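# Balance a bar level on the stand's ridge

## Task

Set the bar across the ridge at the top of the stand so it stays there on its own, lying very nearly horizontal and remaining that way; if a gripper is still holding or propping it at the end, the goal is not met.

## Robot and tools

Robot: two arms, left_arm and right_arm, each ending in a parallel gripper. The names are labels only; left_arm sits on the +y side. The fingers point along the gripper's own +z axis and close along its y axis. The reported hand point lies between the closed pads. Closed fingertips extend about 33 mm past it, open ones about 9 mm. Closing pushes the tips roughly 24 mm further out, so keep that clearance above surfaces.

Frame: one shared scene frame. Origin on the table top midway between the arms, +x out across the table, +z up. Each result's state line gives, per arm, end_effector_position in metres and end_effector_quat_wxyz. At long reach the printed position may differ from the real one.

The 18-number row used by every motion tool: all values in [-1, 1], one row covering both arms. Order: left dx, dy, dz, rx, ry, rz, left gripper position, force_limit, speed, then the same nine for the right arm. Send all 18 even if one arm is idle.
- dx..rz are an offset, not a pose, expressed in that gripper's own axes. They are counted from the gripper's pose in the most recent result that showed it. Exceptions: before any result in this scene has shown it, and in the second or later call within one reply, they count from where the robot is when the action begins. 1.0 equals 0.6 m of travel or 180 degrees; rx, ry, rz form a single rotation vector. Zero offsets are not a hold: they pull the gripper back to that base pose. To keep an arm still, send the offset back to where you want it in the first call of a reply and zeros in later calls.
- position, force_limit and speed are absolute gripper settings. position +1 is fully open (140 mm), pads touch near -0.8, -1 closes until something blocks. force_limit about 14 N at -1, 60 N at 0, 107 N at +1. speed about 30 mm/s at -1, 140 at 0, 250 at +1. A 0 is a real command, so repeat the previous three values to leave a gripper unchanged. To squeeze harder on a held part, raise force_limit and nudge position (e.g. -1 to -0.98).
- Each control step, the commanded pose is clipped to within 70 mm and 16 degrees of the measured pose; position wins over orientation if both cannot be met.

Tools:
- execute_actions: actions is a list with zero or one item; pictures (bool) optional. Empty list returns the state without commanding. An action {"rows": [...], "steps": n} runs up to 15 steps of 1/30 s (default 15); each row applies for one step, the last repeats, and every row uses the same base pose. A wait {"steps": n} (n up to 300) sends nothing and counts from the previous result, including reply time. A rejected call sends nothing.
- move: target is one 18-number row as above; speed in m/s, 0.002 to 0.5, default 0.25 (turn rate capped at twice that in rad/s). Grippers follow straight paths that finish together, lasting 0.5 to 10 s; if longer is needed they stop short at 10 s. Paths do not avoid obstacles or the other arm. Grippers lag, drift and may overshoot speed, especially with an outstretched arm. Faster moves and targets set deeper past a contact push harder. The result adds a move: line: done, off_target, moving, held or fault, plus limits such as paced (pose clipped) or held (steps blocked, after which the arm may surge), and each gripper's distance from its target.
- wait: seconds from 0 to 10; sends nothing new.
- zoom_image: camera (cam_head_left, cam_head_right, cam_high, cam_low, cam_left_wrist, cam_right_wrist) and region [x0, y0, x1, y1] in pixels of that camera's last full image (896x504), at most 504 by 504.
- show_instructions: no arguments; shows the reference images.
- finished_scene: scene (integer, the current one).

Reading results: object_status 0 moving, 1 blocked while opening, 2 blocked while closing (a grip), 3 reached the target or pads met (thin items may still be held). Confirm a grasp by status 2. position_measured is in counts, 3 open to 230 pads meeting, not linear. A pose unreachable line means the clearance check altered or stopped that arm's command; HELD flags steps where the row was partly or wholly not sent. A Hand target line shows where the controller is now steering each gripper. After an action ends, an arm continues only to its last clipped pose, so check the pose and send the remainder. The simulation keeps running while you compose replies.

Limits and hazards: joint load limits are 20 N m (waist, shoulder), 18 (upper arm roll, elbow), 12 (forearm roll, wrist pitch, wrist roll), including a held object's weight. Hitting one triggers TORQUE FAULT: that arm halts 10 s and drops the rest of the call. Long holding heats motors; MOTOR HOT warns, OVER-TEMPERATURE FAULT brakes the arm until cool. Avoid letting the arms collide or press on each other, knocking anything off the table, dropping or slipping the bar, slamming and heavy pushing. Loose objects may occasionally get a brief nudge, so let the bar settle and confirm it stays level after release before finishing.

Each tool is called after "Call:" by a JSON object that holds its "api" and its "payload", one argument or row to a line.

Reference images:

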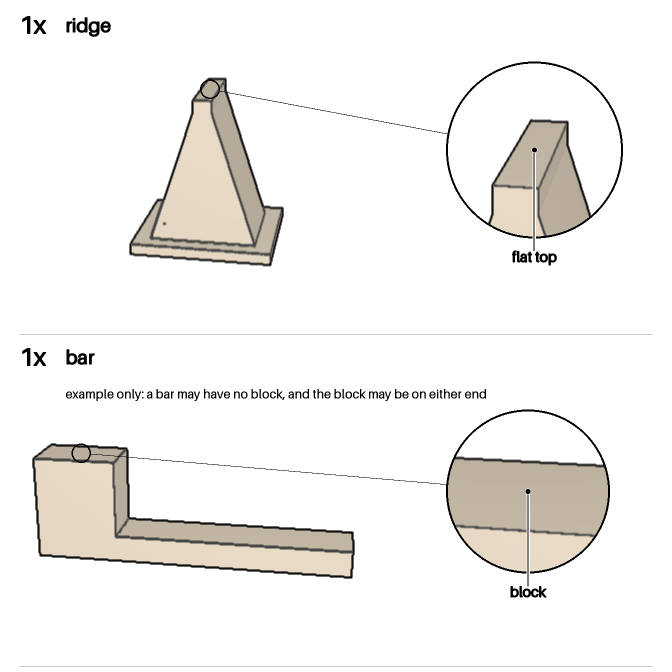

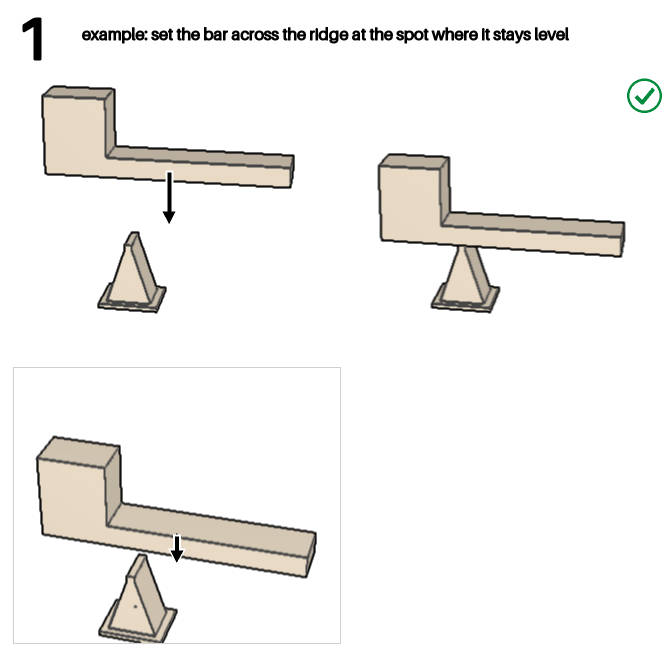

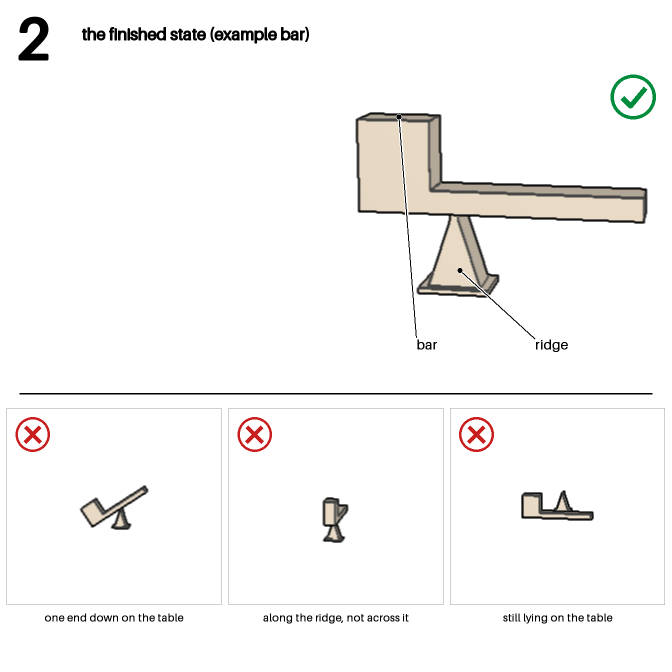

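## Session

Call:
{"api": "execute_actions", "payload": {
  "actions": []
}}

Scene clock: 0.00 s of 4100.00 s.
left_arm: end_effector_position=(+0.4791, -0.1609, +0.3166) position_measured=3 object_status=3 end_effector_quat_wxyz=(+0.297, -0.426, +0.853, -0.051) | right_arm: end_effector_position=(+0.2507, -0.6520, +0.3188) position_measured=3 object_status=3 end_effector_quat_wxyz=(+0.043, +0.919, -0.188, -0.344)
Joint positions: left_arm=[-1.043  0.427 -0.001 -1.381  0.632  1.878 -0.612] | right_arm=[-0.653  0.091  0.05  -1.775 -0.411  1.283 -1.867]
Joint velocities: left_arm=[-0.     0.001  0.001 -0.002 -0.001 -0.001  0.   ] | right_arm=[-0.    -0.     0.002  0.001  0.    -0.001 -0.001]
Hand target (left_arm): +0.479, -0.161, +0.317; +0.297, -0.426, +0.853, -0.051
Hand target (right_arm): +0.251, -0.652, +0.319; +0.043, +0.919, -0.188, -0.344

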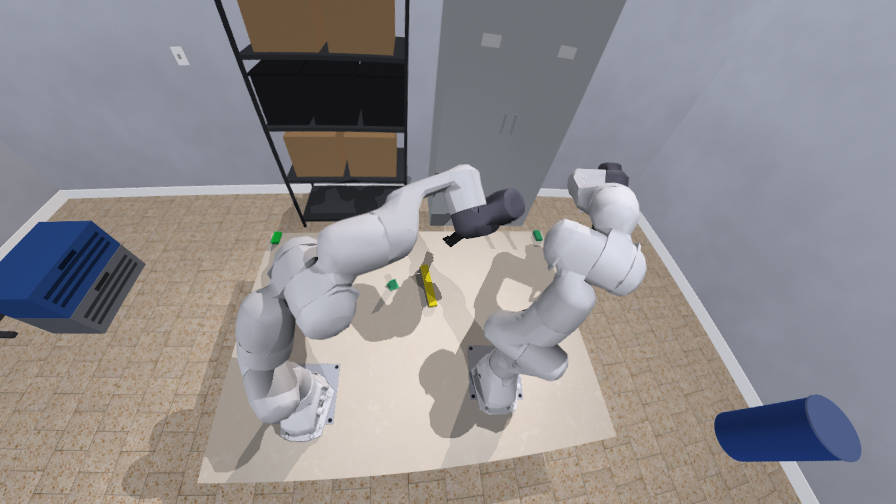

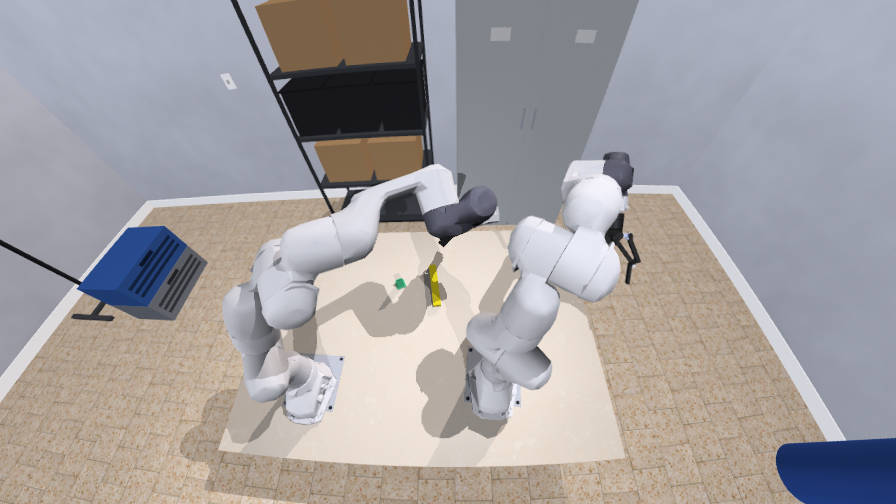

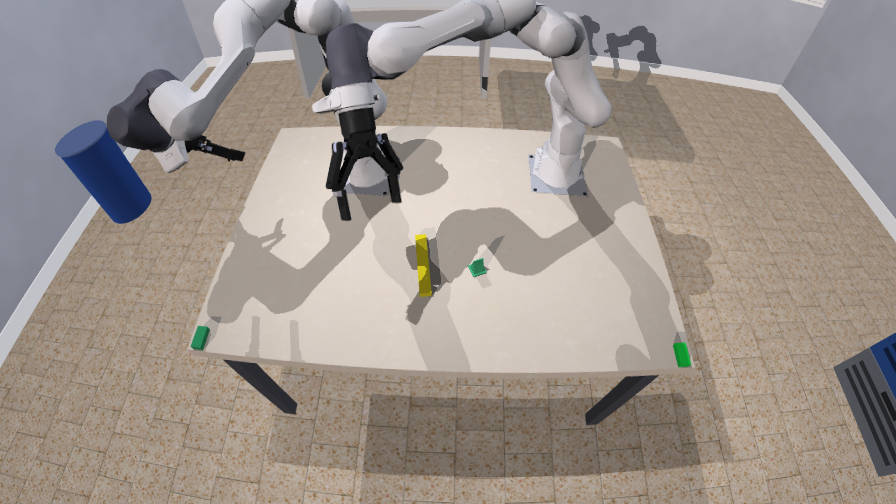

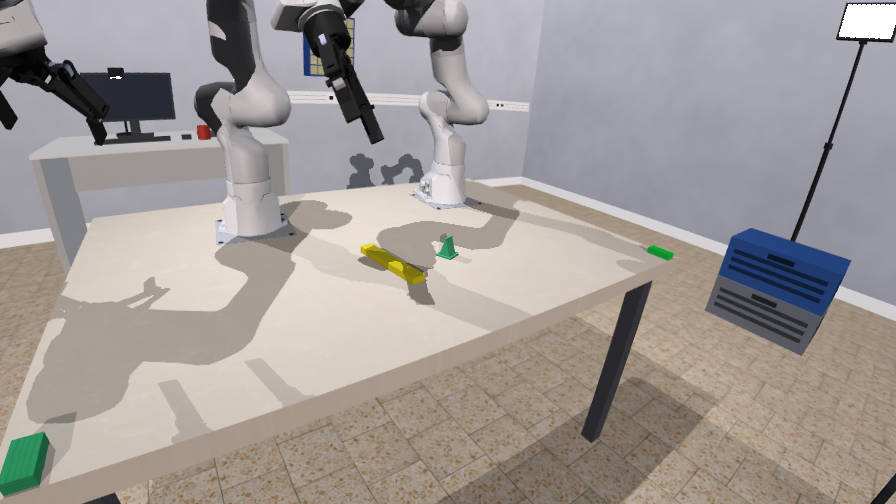

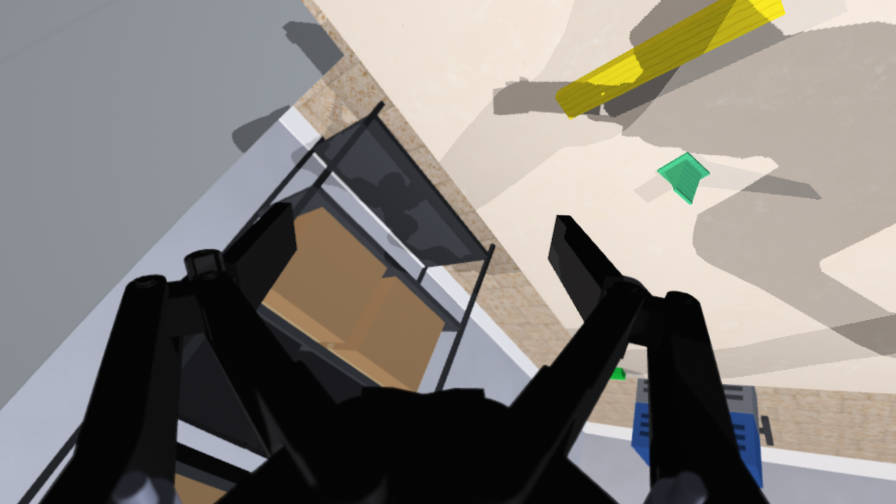

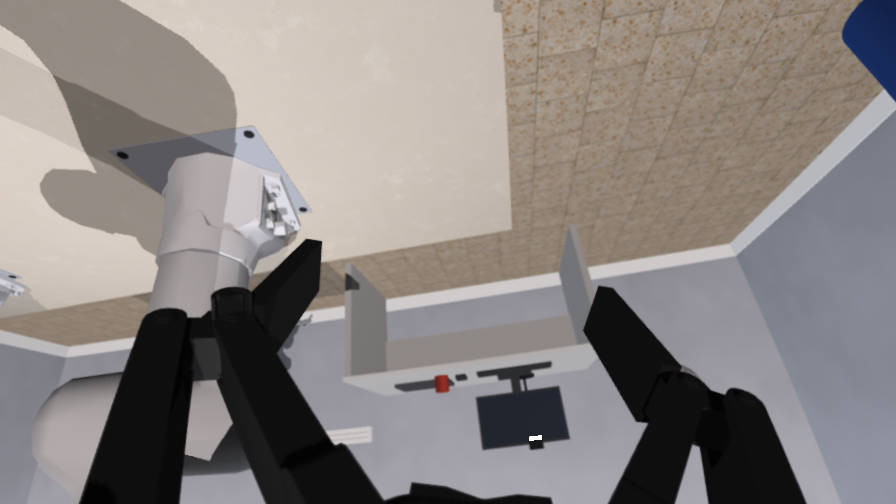

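Call:
{"api": "zoom_image", "payload": {
  "camera": "cam_low",
  "region": [340, 210, 500, 300]
}}

Call:
{"api": "zoom_image", "payload": {
  "camera": "cam_high",
  "region": [370, 215, 530, 305]
}}

Region (340, 210, 500, 300) of cam_low's 896x504 image, scaled by 3.150, with more detail than that image has; it fills the top 284 rows of this view, and the rest is white.

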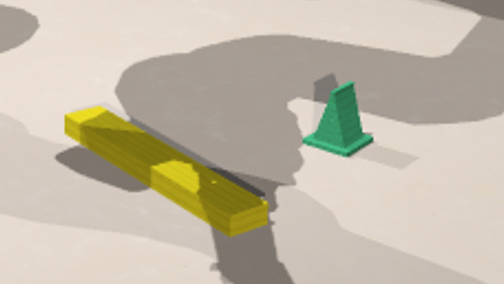

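Region (370, 215, 530, 305) of cam_high's 896x504 image, scaled by 3.150, with more detail than that image has; it fills the top 284 rows of this view, and the rest is white.

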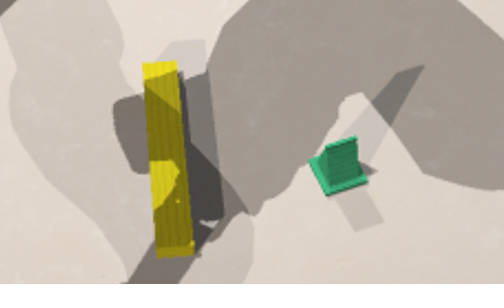

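Call:
{"api": "move", "payload": {
  "target": [0.027,0.238,0.022,-0.034,0.199,0.285,1,0,0,0,0,0,0,0,0,1,0,0]
}}

Scene clock: 12.77 s of 4100.00 s.
left_arm: end_effector_position=(+0.3805, -0.0819, +0.2506) position_measured=3 object_status=3 end_effector_quat_wxyz=(-0.001, -0.002, +1.000, -0.002) | right_arm: end_effector_position=(+0.2507, -0.6520, +0.3188) position_measured=3 object_status=3 end_effector_quat_wxyz=(+0.043, +0.919, -0.188, -0.344)
Joint positions: left_arm=[-0.598  0.19  -0.279 -1.752  0.051  1.937  0.639] | right_arm=[-0.653  0.091  0.05  -1.775 -0.411  1.283 -1.867]
Joint velocities: left_arm=[-0.    -0.001 -0.     0.     0.    -0.     0.032] | right_arm=[-0.001  0.001 -0.001  0.    -0.001  0.     0.   ]
Hand target (left_arm): +0.379, -0.082, +0.250; -0.003, +0.003, +1.000, -0.003
Hand target (right_arm): +0.251, -0.652, +0.319; +0.043, +0.919, -0.188, -0.344
Off the commanded pose (left_arm): 0.002 m, 0 deg.
Off the commanded pose (right_arm): 0.000 m, 0 deg.
After step 90, 6.57 s passed at rest.
move: done

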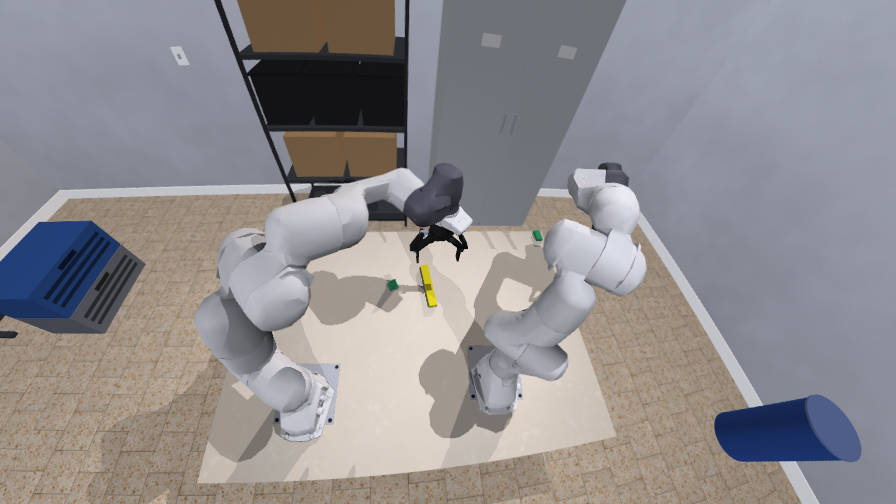

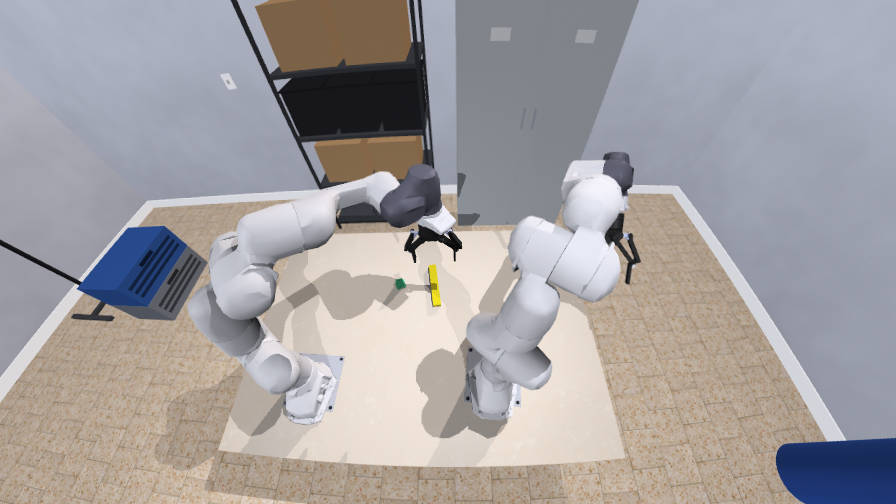

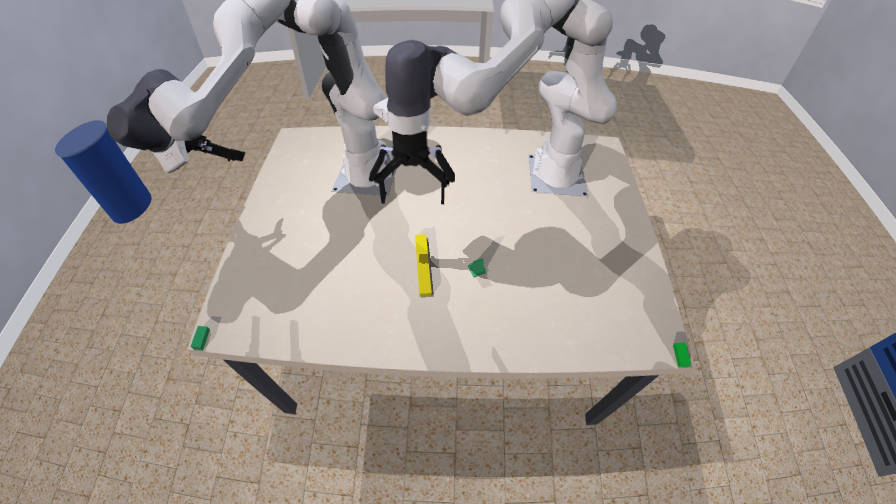

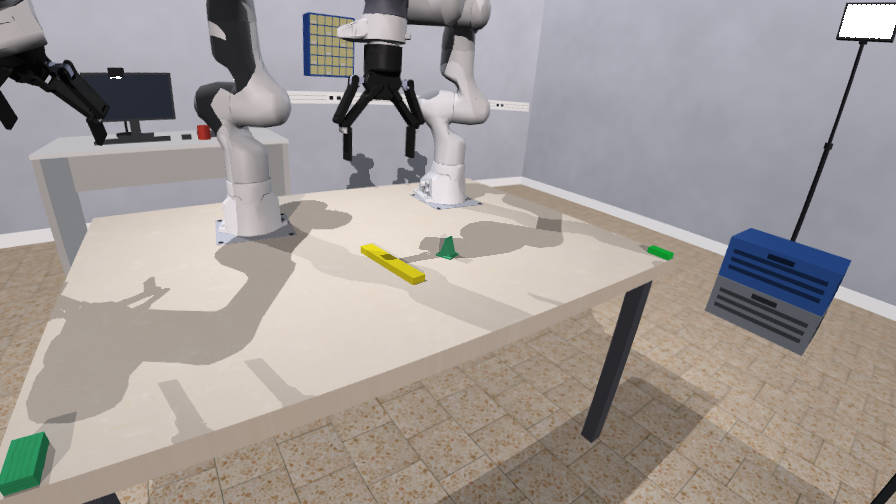

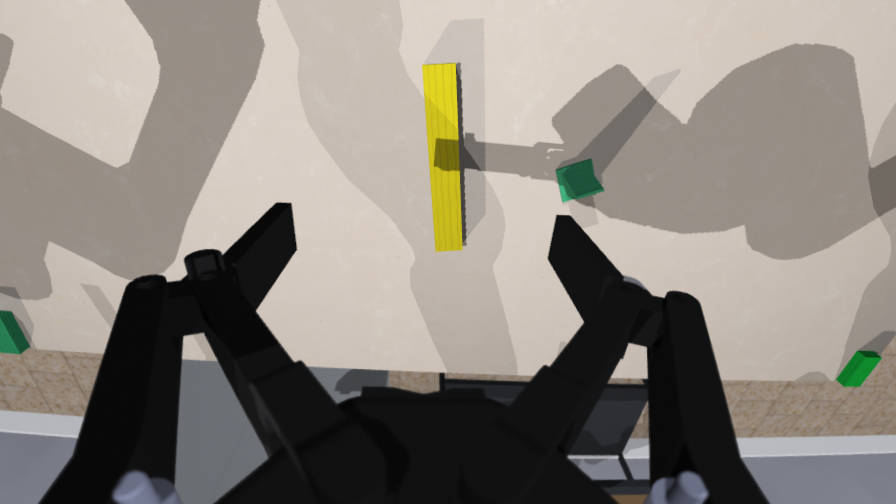

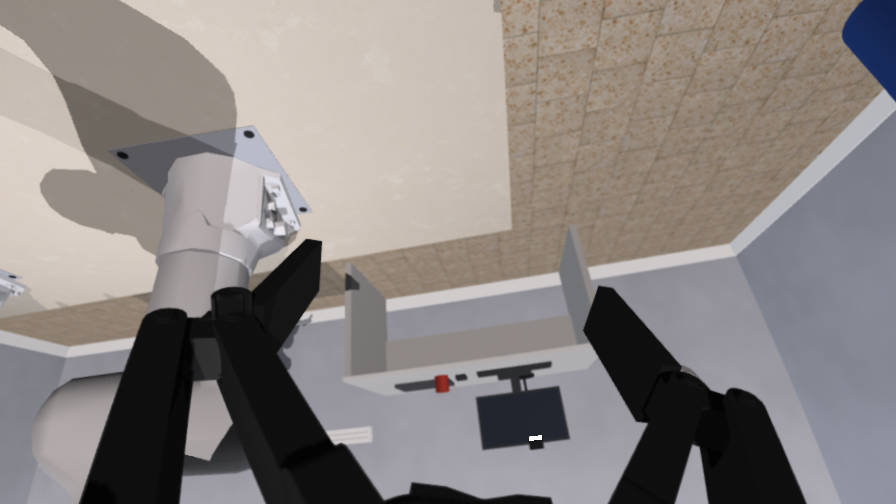

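Call:
{"api": "move", "payload": {
  "target": [0.1,0.03,0.22,0,0,0,1,0,0,0,0,0,0,0,0,1,0,0]
}}

Scene clock: 17.10 s of 4100.00 s.
left_arm: end_effector_position=(+0.3209, -0.0656, +0.1176) position_measured=3 object_status=3 end_effector_quat_wxyz=(-0.003, -0.000, +1.000, -0.001) | right_arm: end_effector_position=(+0.2507, -0.6520, +0.3188) position_measured=3 object_status=3 end_effector_quat_wxyz=(+0.043, +0.919, -0.188, -0.344)
Joint positions: left_arm=[-0.634  0.186 -0.291 -2.118  0.062  2.294  0.571] | right_arm=[-0.653  0.091  0.05  -1.775 -0.411  1.283 -1.867]
Joint velocities: left_arm=[ 0.    -0.    -0.     0.001  0.     0.011 -0.015] | right_arm=[-0.     0.    -0.002 -0.001  0.002 -0.     0.003]
Hand target (left_arm): +0.322, -0.066, +0.118; -0.001, -0.003, +1.000, -0.002
Hand target (right_arm): +0.251, -0.652, +0.319; +0.043, +0.919, -0.188, -0.344
Off the commanded pose (left_arm): 0.002 m, 0 deg.
Off the commanded pose (right_arm): 0.000 m, 0 deg.
move: done

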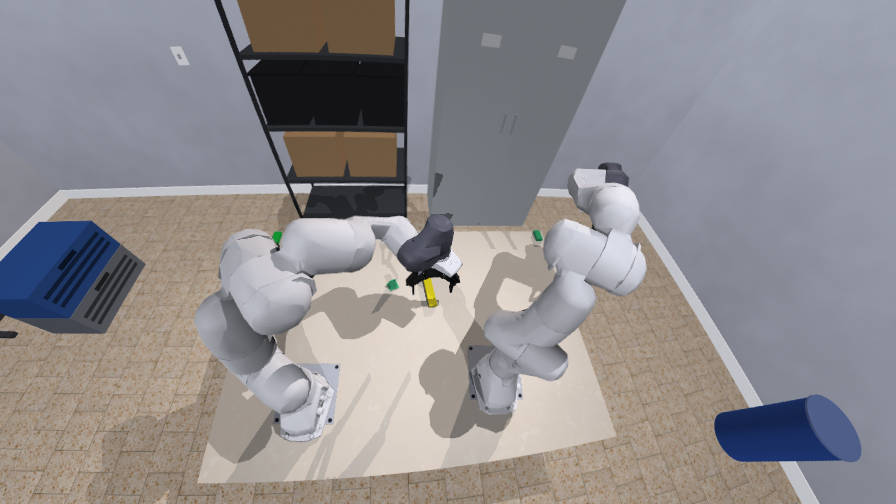

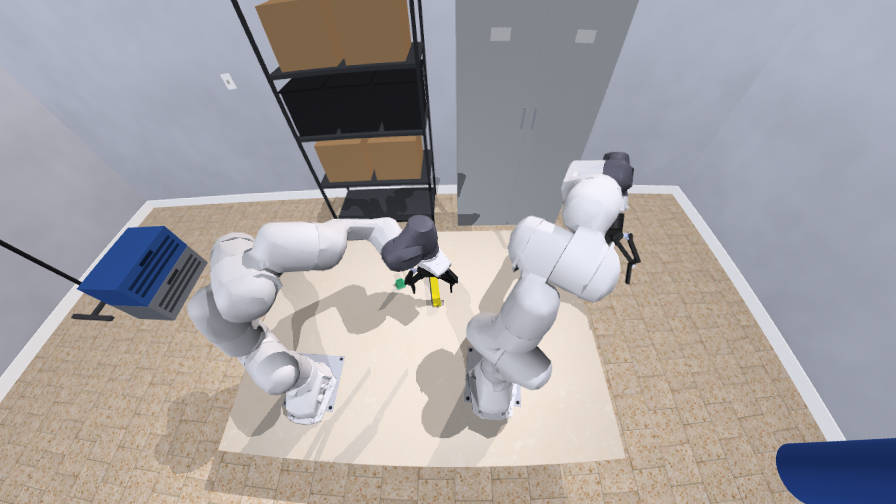

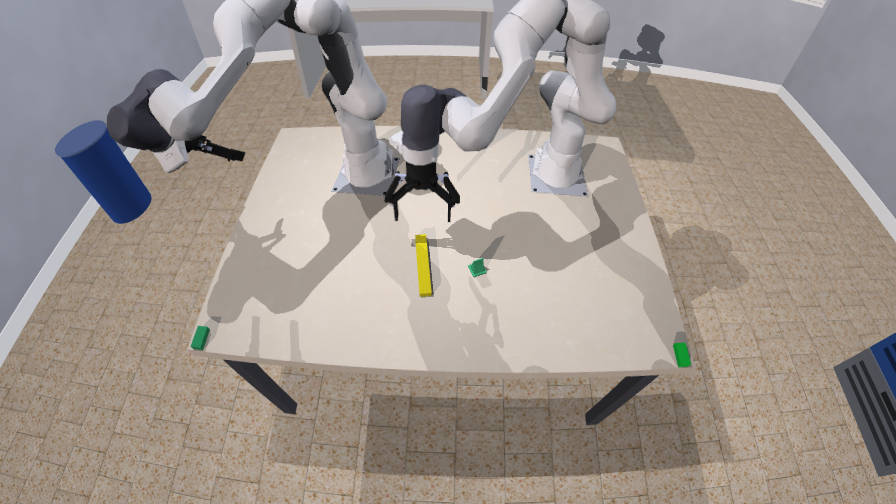

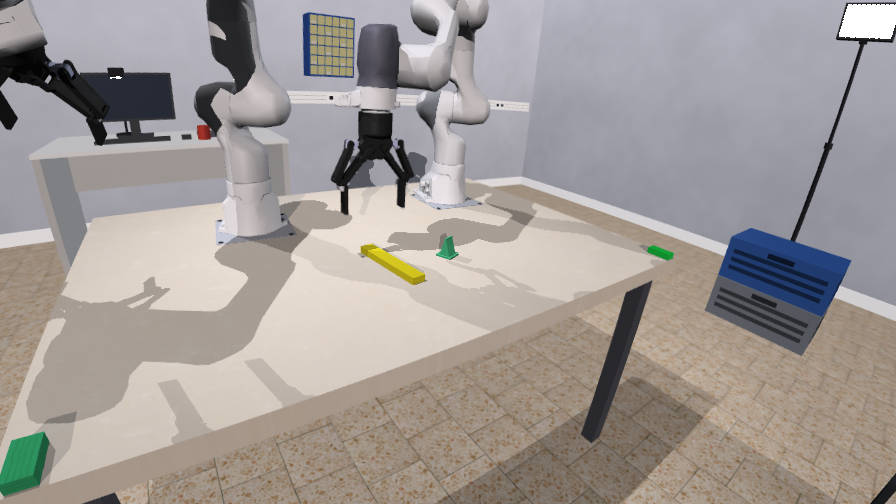

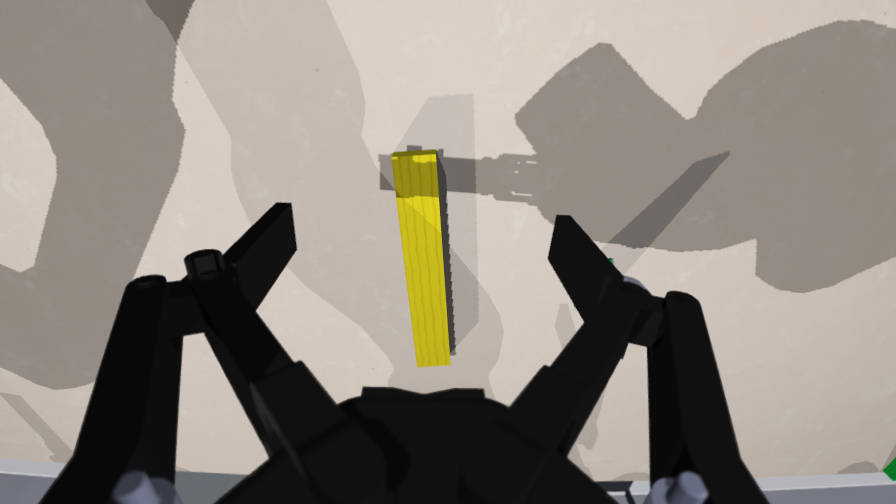

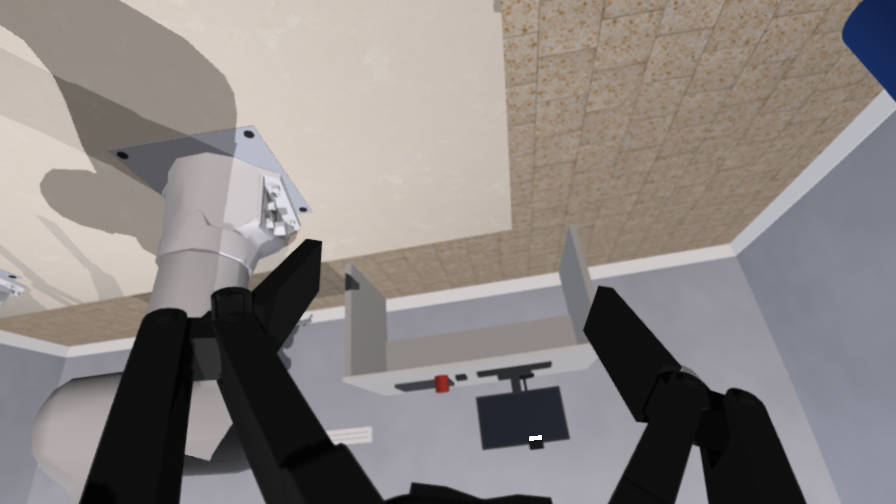

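Call:
{"api": "move", "payload": {
  "target": [-0.248,-0.011,0.05,0,0,-0.015,0,0,0,0,0,0,0,0,0,1,0,0]
}}

Call:
{"api": "move", "payload": {
  "target": [0,0,0.085,0,0,0,0,0,0,0,0,0,0,0,0,1,0,0],
  "speed": 0.08
}}

Scene clock: 28.17 s of 4100.00 s.
left_arm: end_effector_position=(+0.4704, -0.0724, +0.0881) position_measured=129 object_status=3 end_effector_quat_wxyz=(-0.003, -0.031, +1.000, -0.005) | right_arm: end_effector_position=(+0.2507, -0.6520, +0.3188) position_measured=3 object_status=3 end_effector_quat_wxyz=(+0.043, +0.919, -0.188, -0.344)
Joint positions: left_arm=[-0.552  0.508 -0.214 -1.716  0.117  2.214  0.661] | right_arm=[-0.653  0.091  0.05  -1.775 -0.411  1.283 -1.867]
Joint velocities: left_arm=[-0.001  0.001 -0.     0.002  0.002 -0.014  0.023] | right_arm=[ 0.     0.001 -0.     0.001 -0.001 -0.001  0.001]
Hand target (left_arm): +0.470, -0.072, +0.087; -0.003, -0.024, +1.000, -0.002
Hand target (right_arm): +0.251, -0.652, +0.319; +0.043, +0.919, -0.188, -0.344
Off the commanded pose (left_arm): 0.002 m, 1 deg.
Off the commanded pose (right_arm): 0.000 m, 0 deg.
After step 90, 6.83 s passed at rest.
move: done

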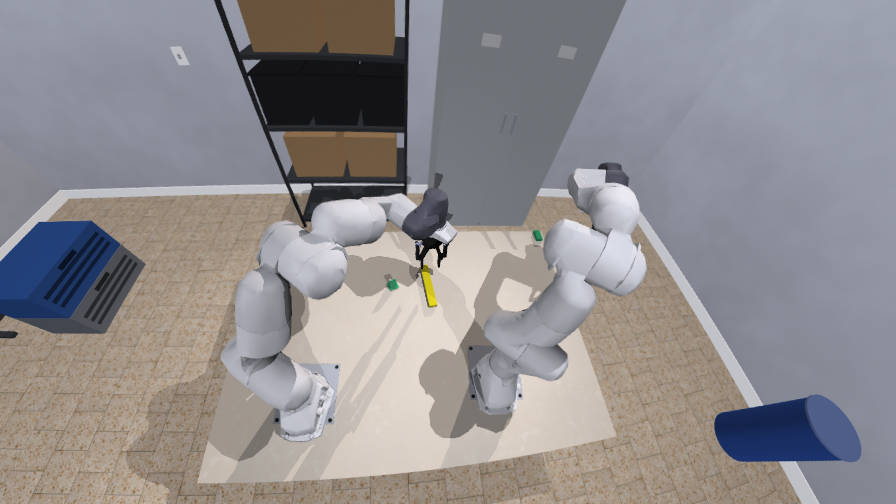

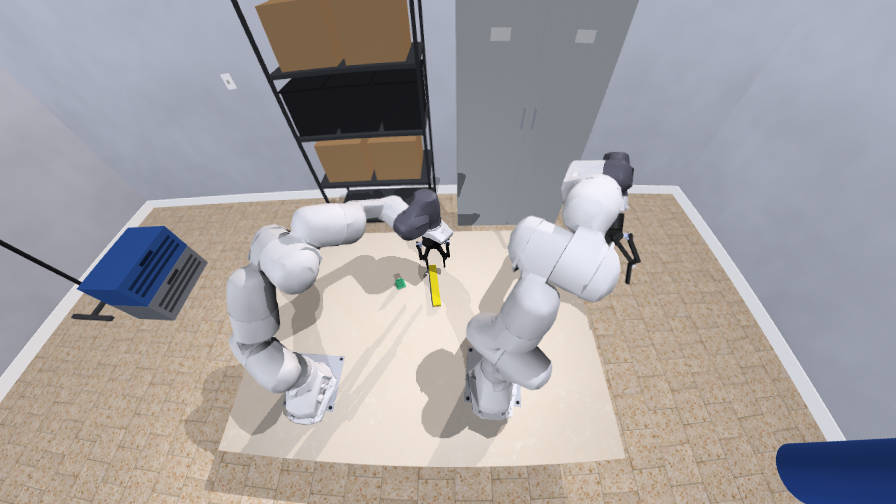

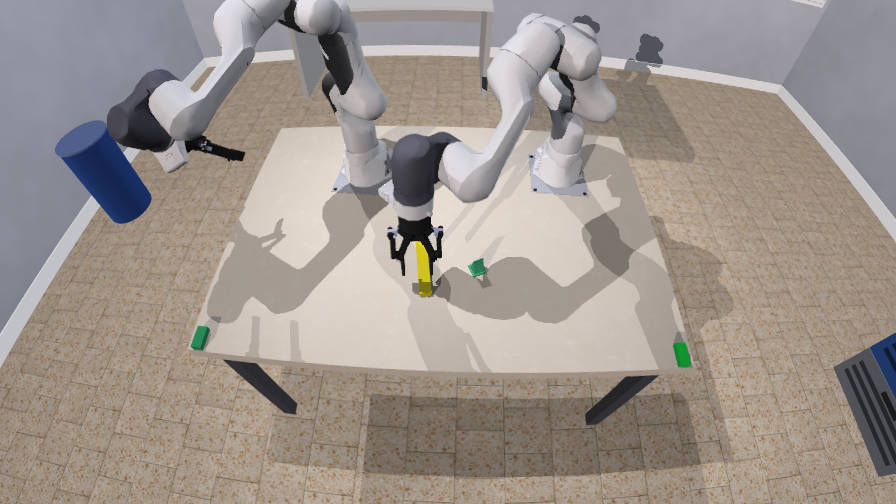

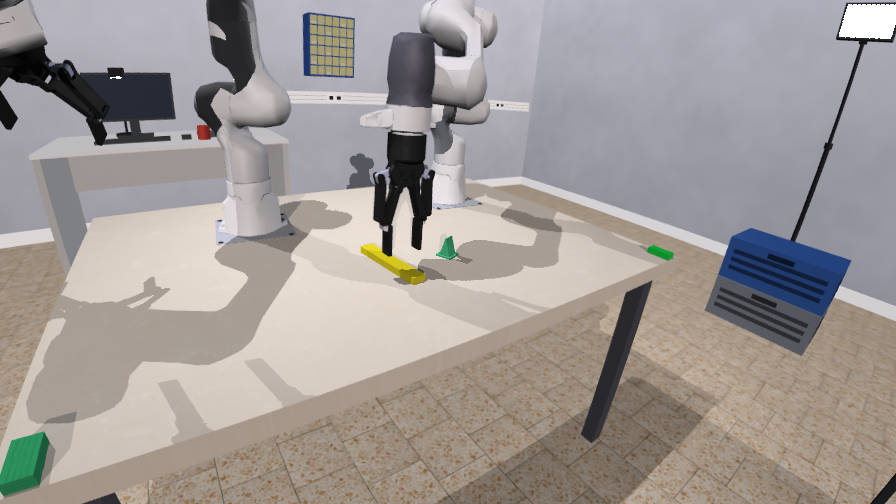

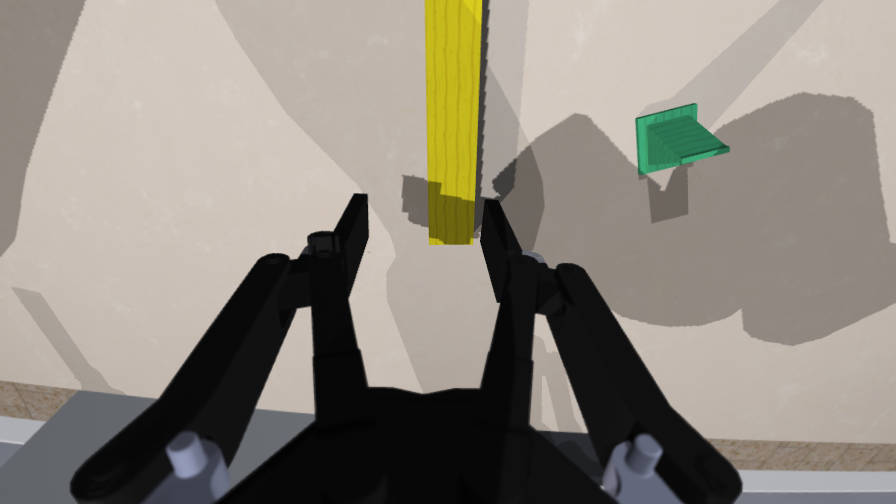

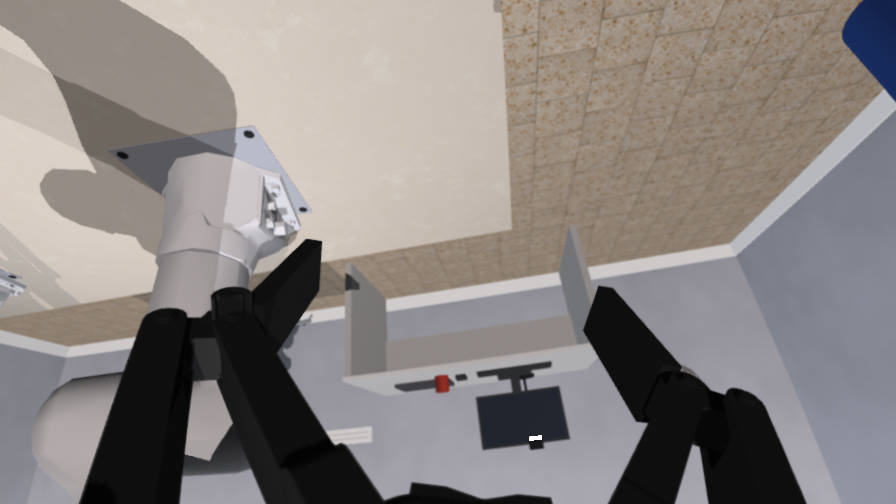

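Scene clock: 29.27 s of 4100.00 s.
left_arm: end_effector_position=(+0.4692, -0.0722, +0.0362) position_measured=129 object_status=3 end_effector_quat_wxyz=(-0.005, -0.030, +1.000, -0.004) | right_arm: end_effector_position=(+0.2507, -0.6520, +0.3188) position_measured=3 object_status=3 end_effector_quat_wxyz=(+0.043, +0.919, -0.188, -0.344)
Joint positions: left_arm=[-0.565  0.586 -0.198 -1.733  0.13   2.304  0.655] | right_arm=[-0.653  0.091  0.05  -1.775 -0.411  1.283 -1.867]
Joint velocities: left_arm=[-0.004  0.     0.007  0.     0.001  0.011 -0.001] | right_arm=[-0.     0.002  0.001 -0.     0.001  0.001 -0.001]
Hand target (left_arm): +0.471, -0.073, +0.037; -0.003, -0.031, +0.999, -0.004
Hand target (right_arm): +0.251, -0.652, +0.319; +0.043, +0.919, -0.188, -0.344
Off the commanded pose (left_arm): 0.001 m, 0 deg.
Off the commanded pose (right_arm): 0.000 m, 0 deg.
move: done

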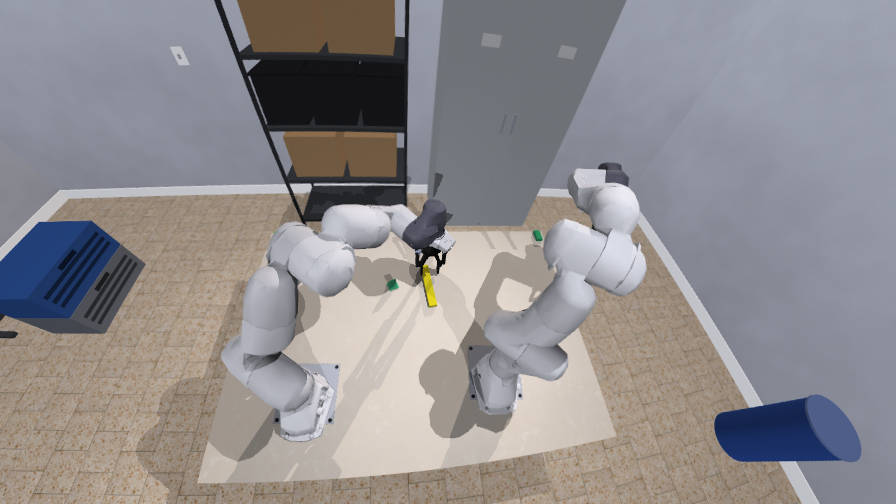

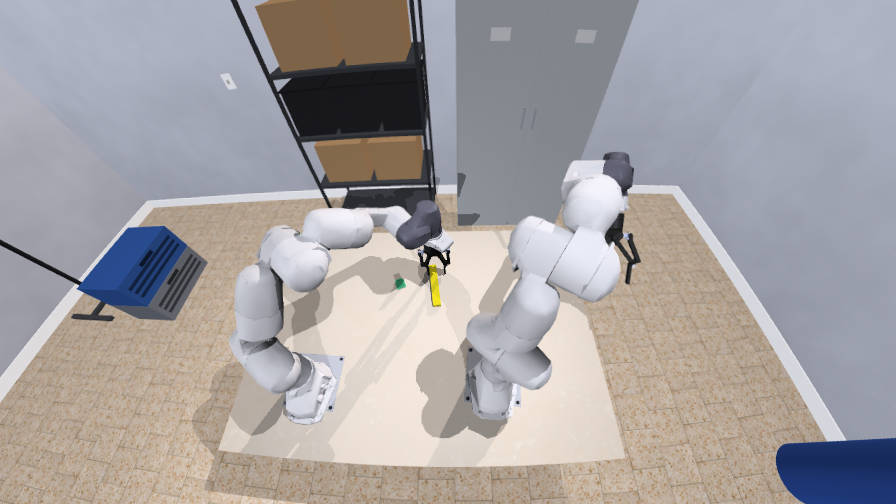

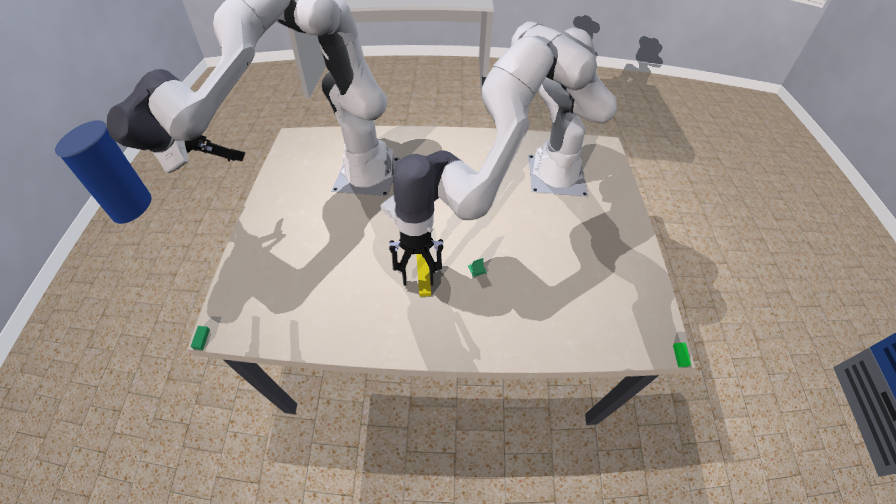

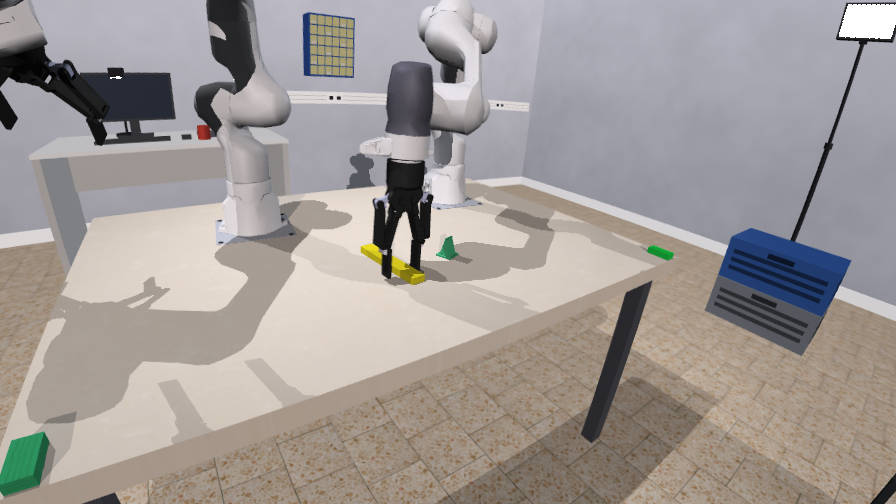

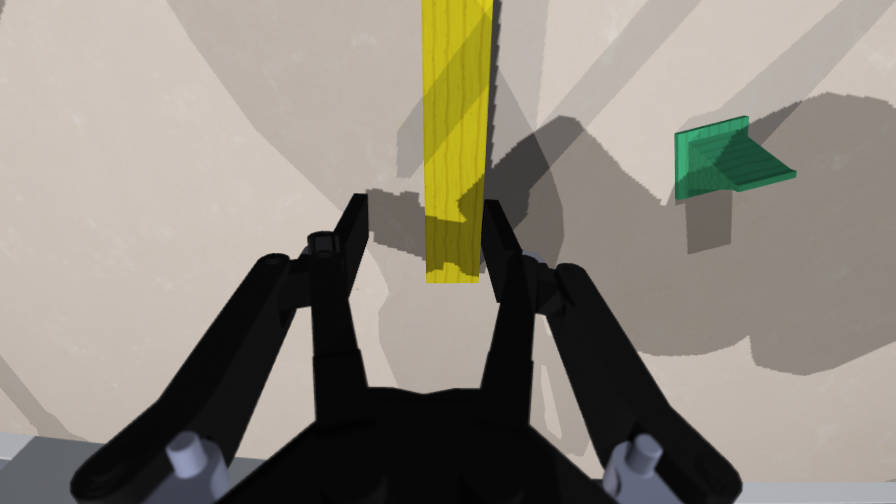

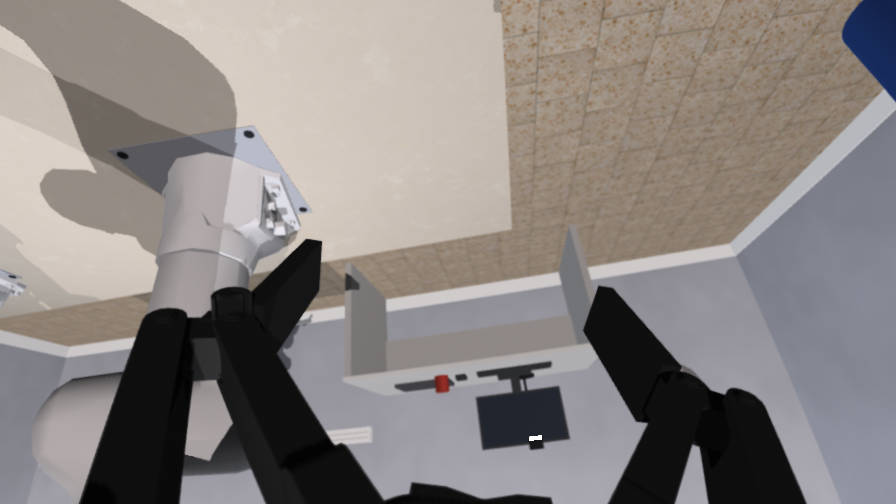

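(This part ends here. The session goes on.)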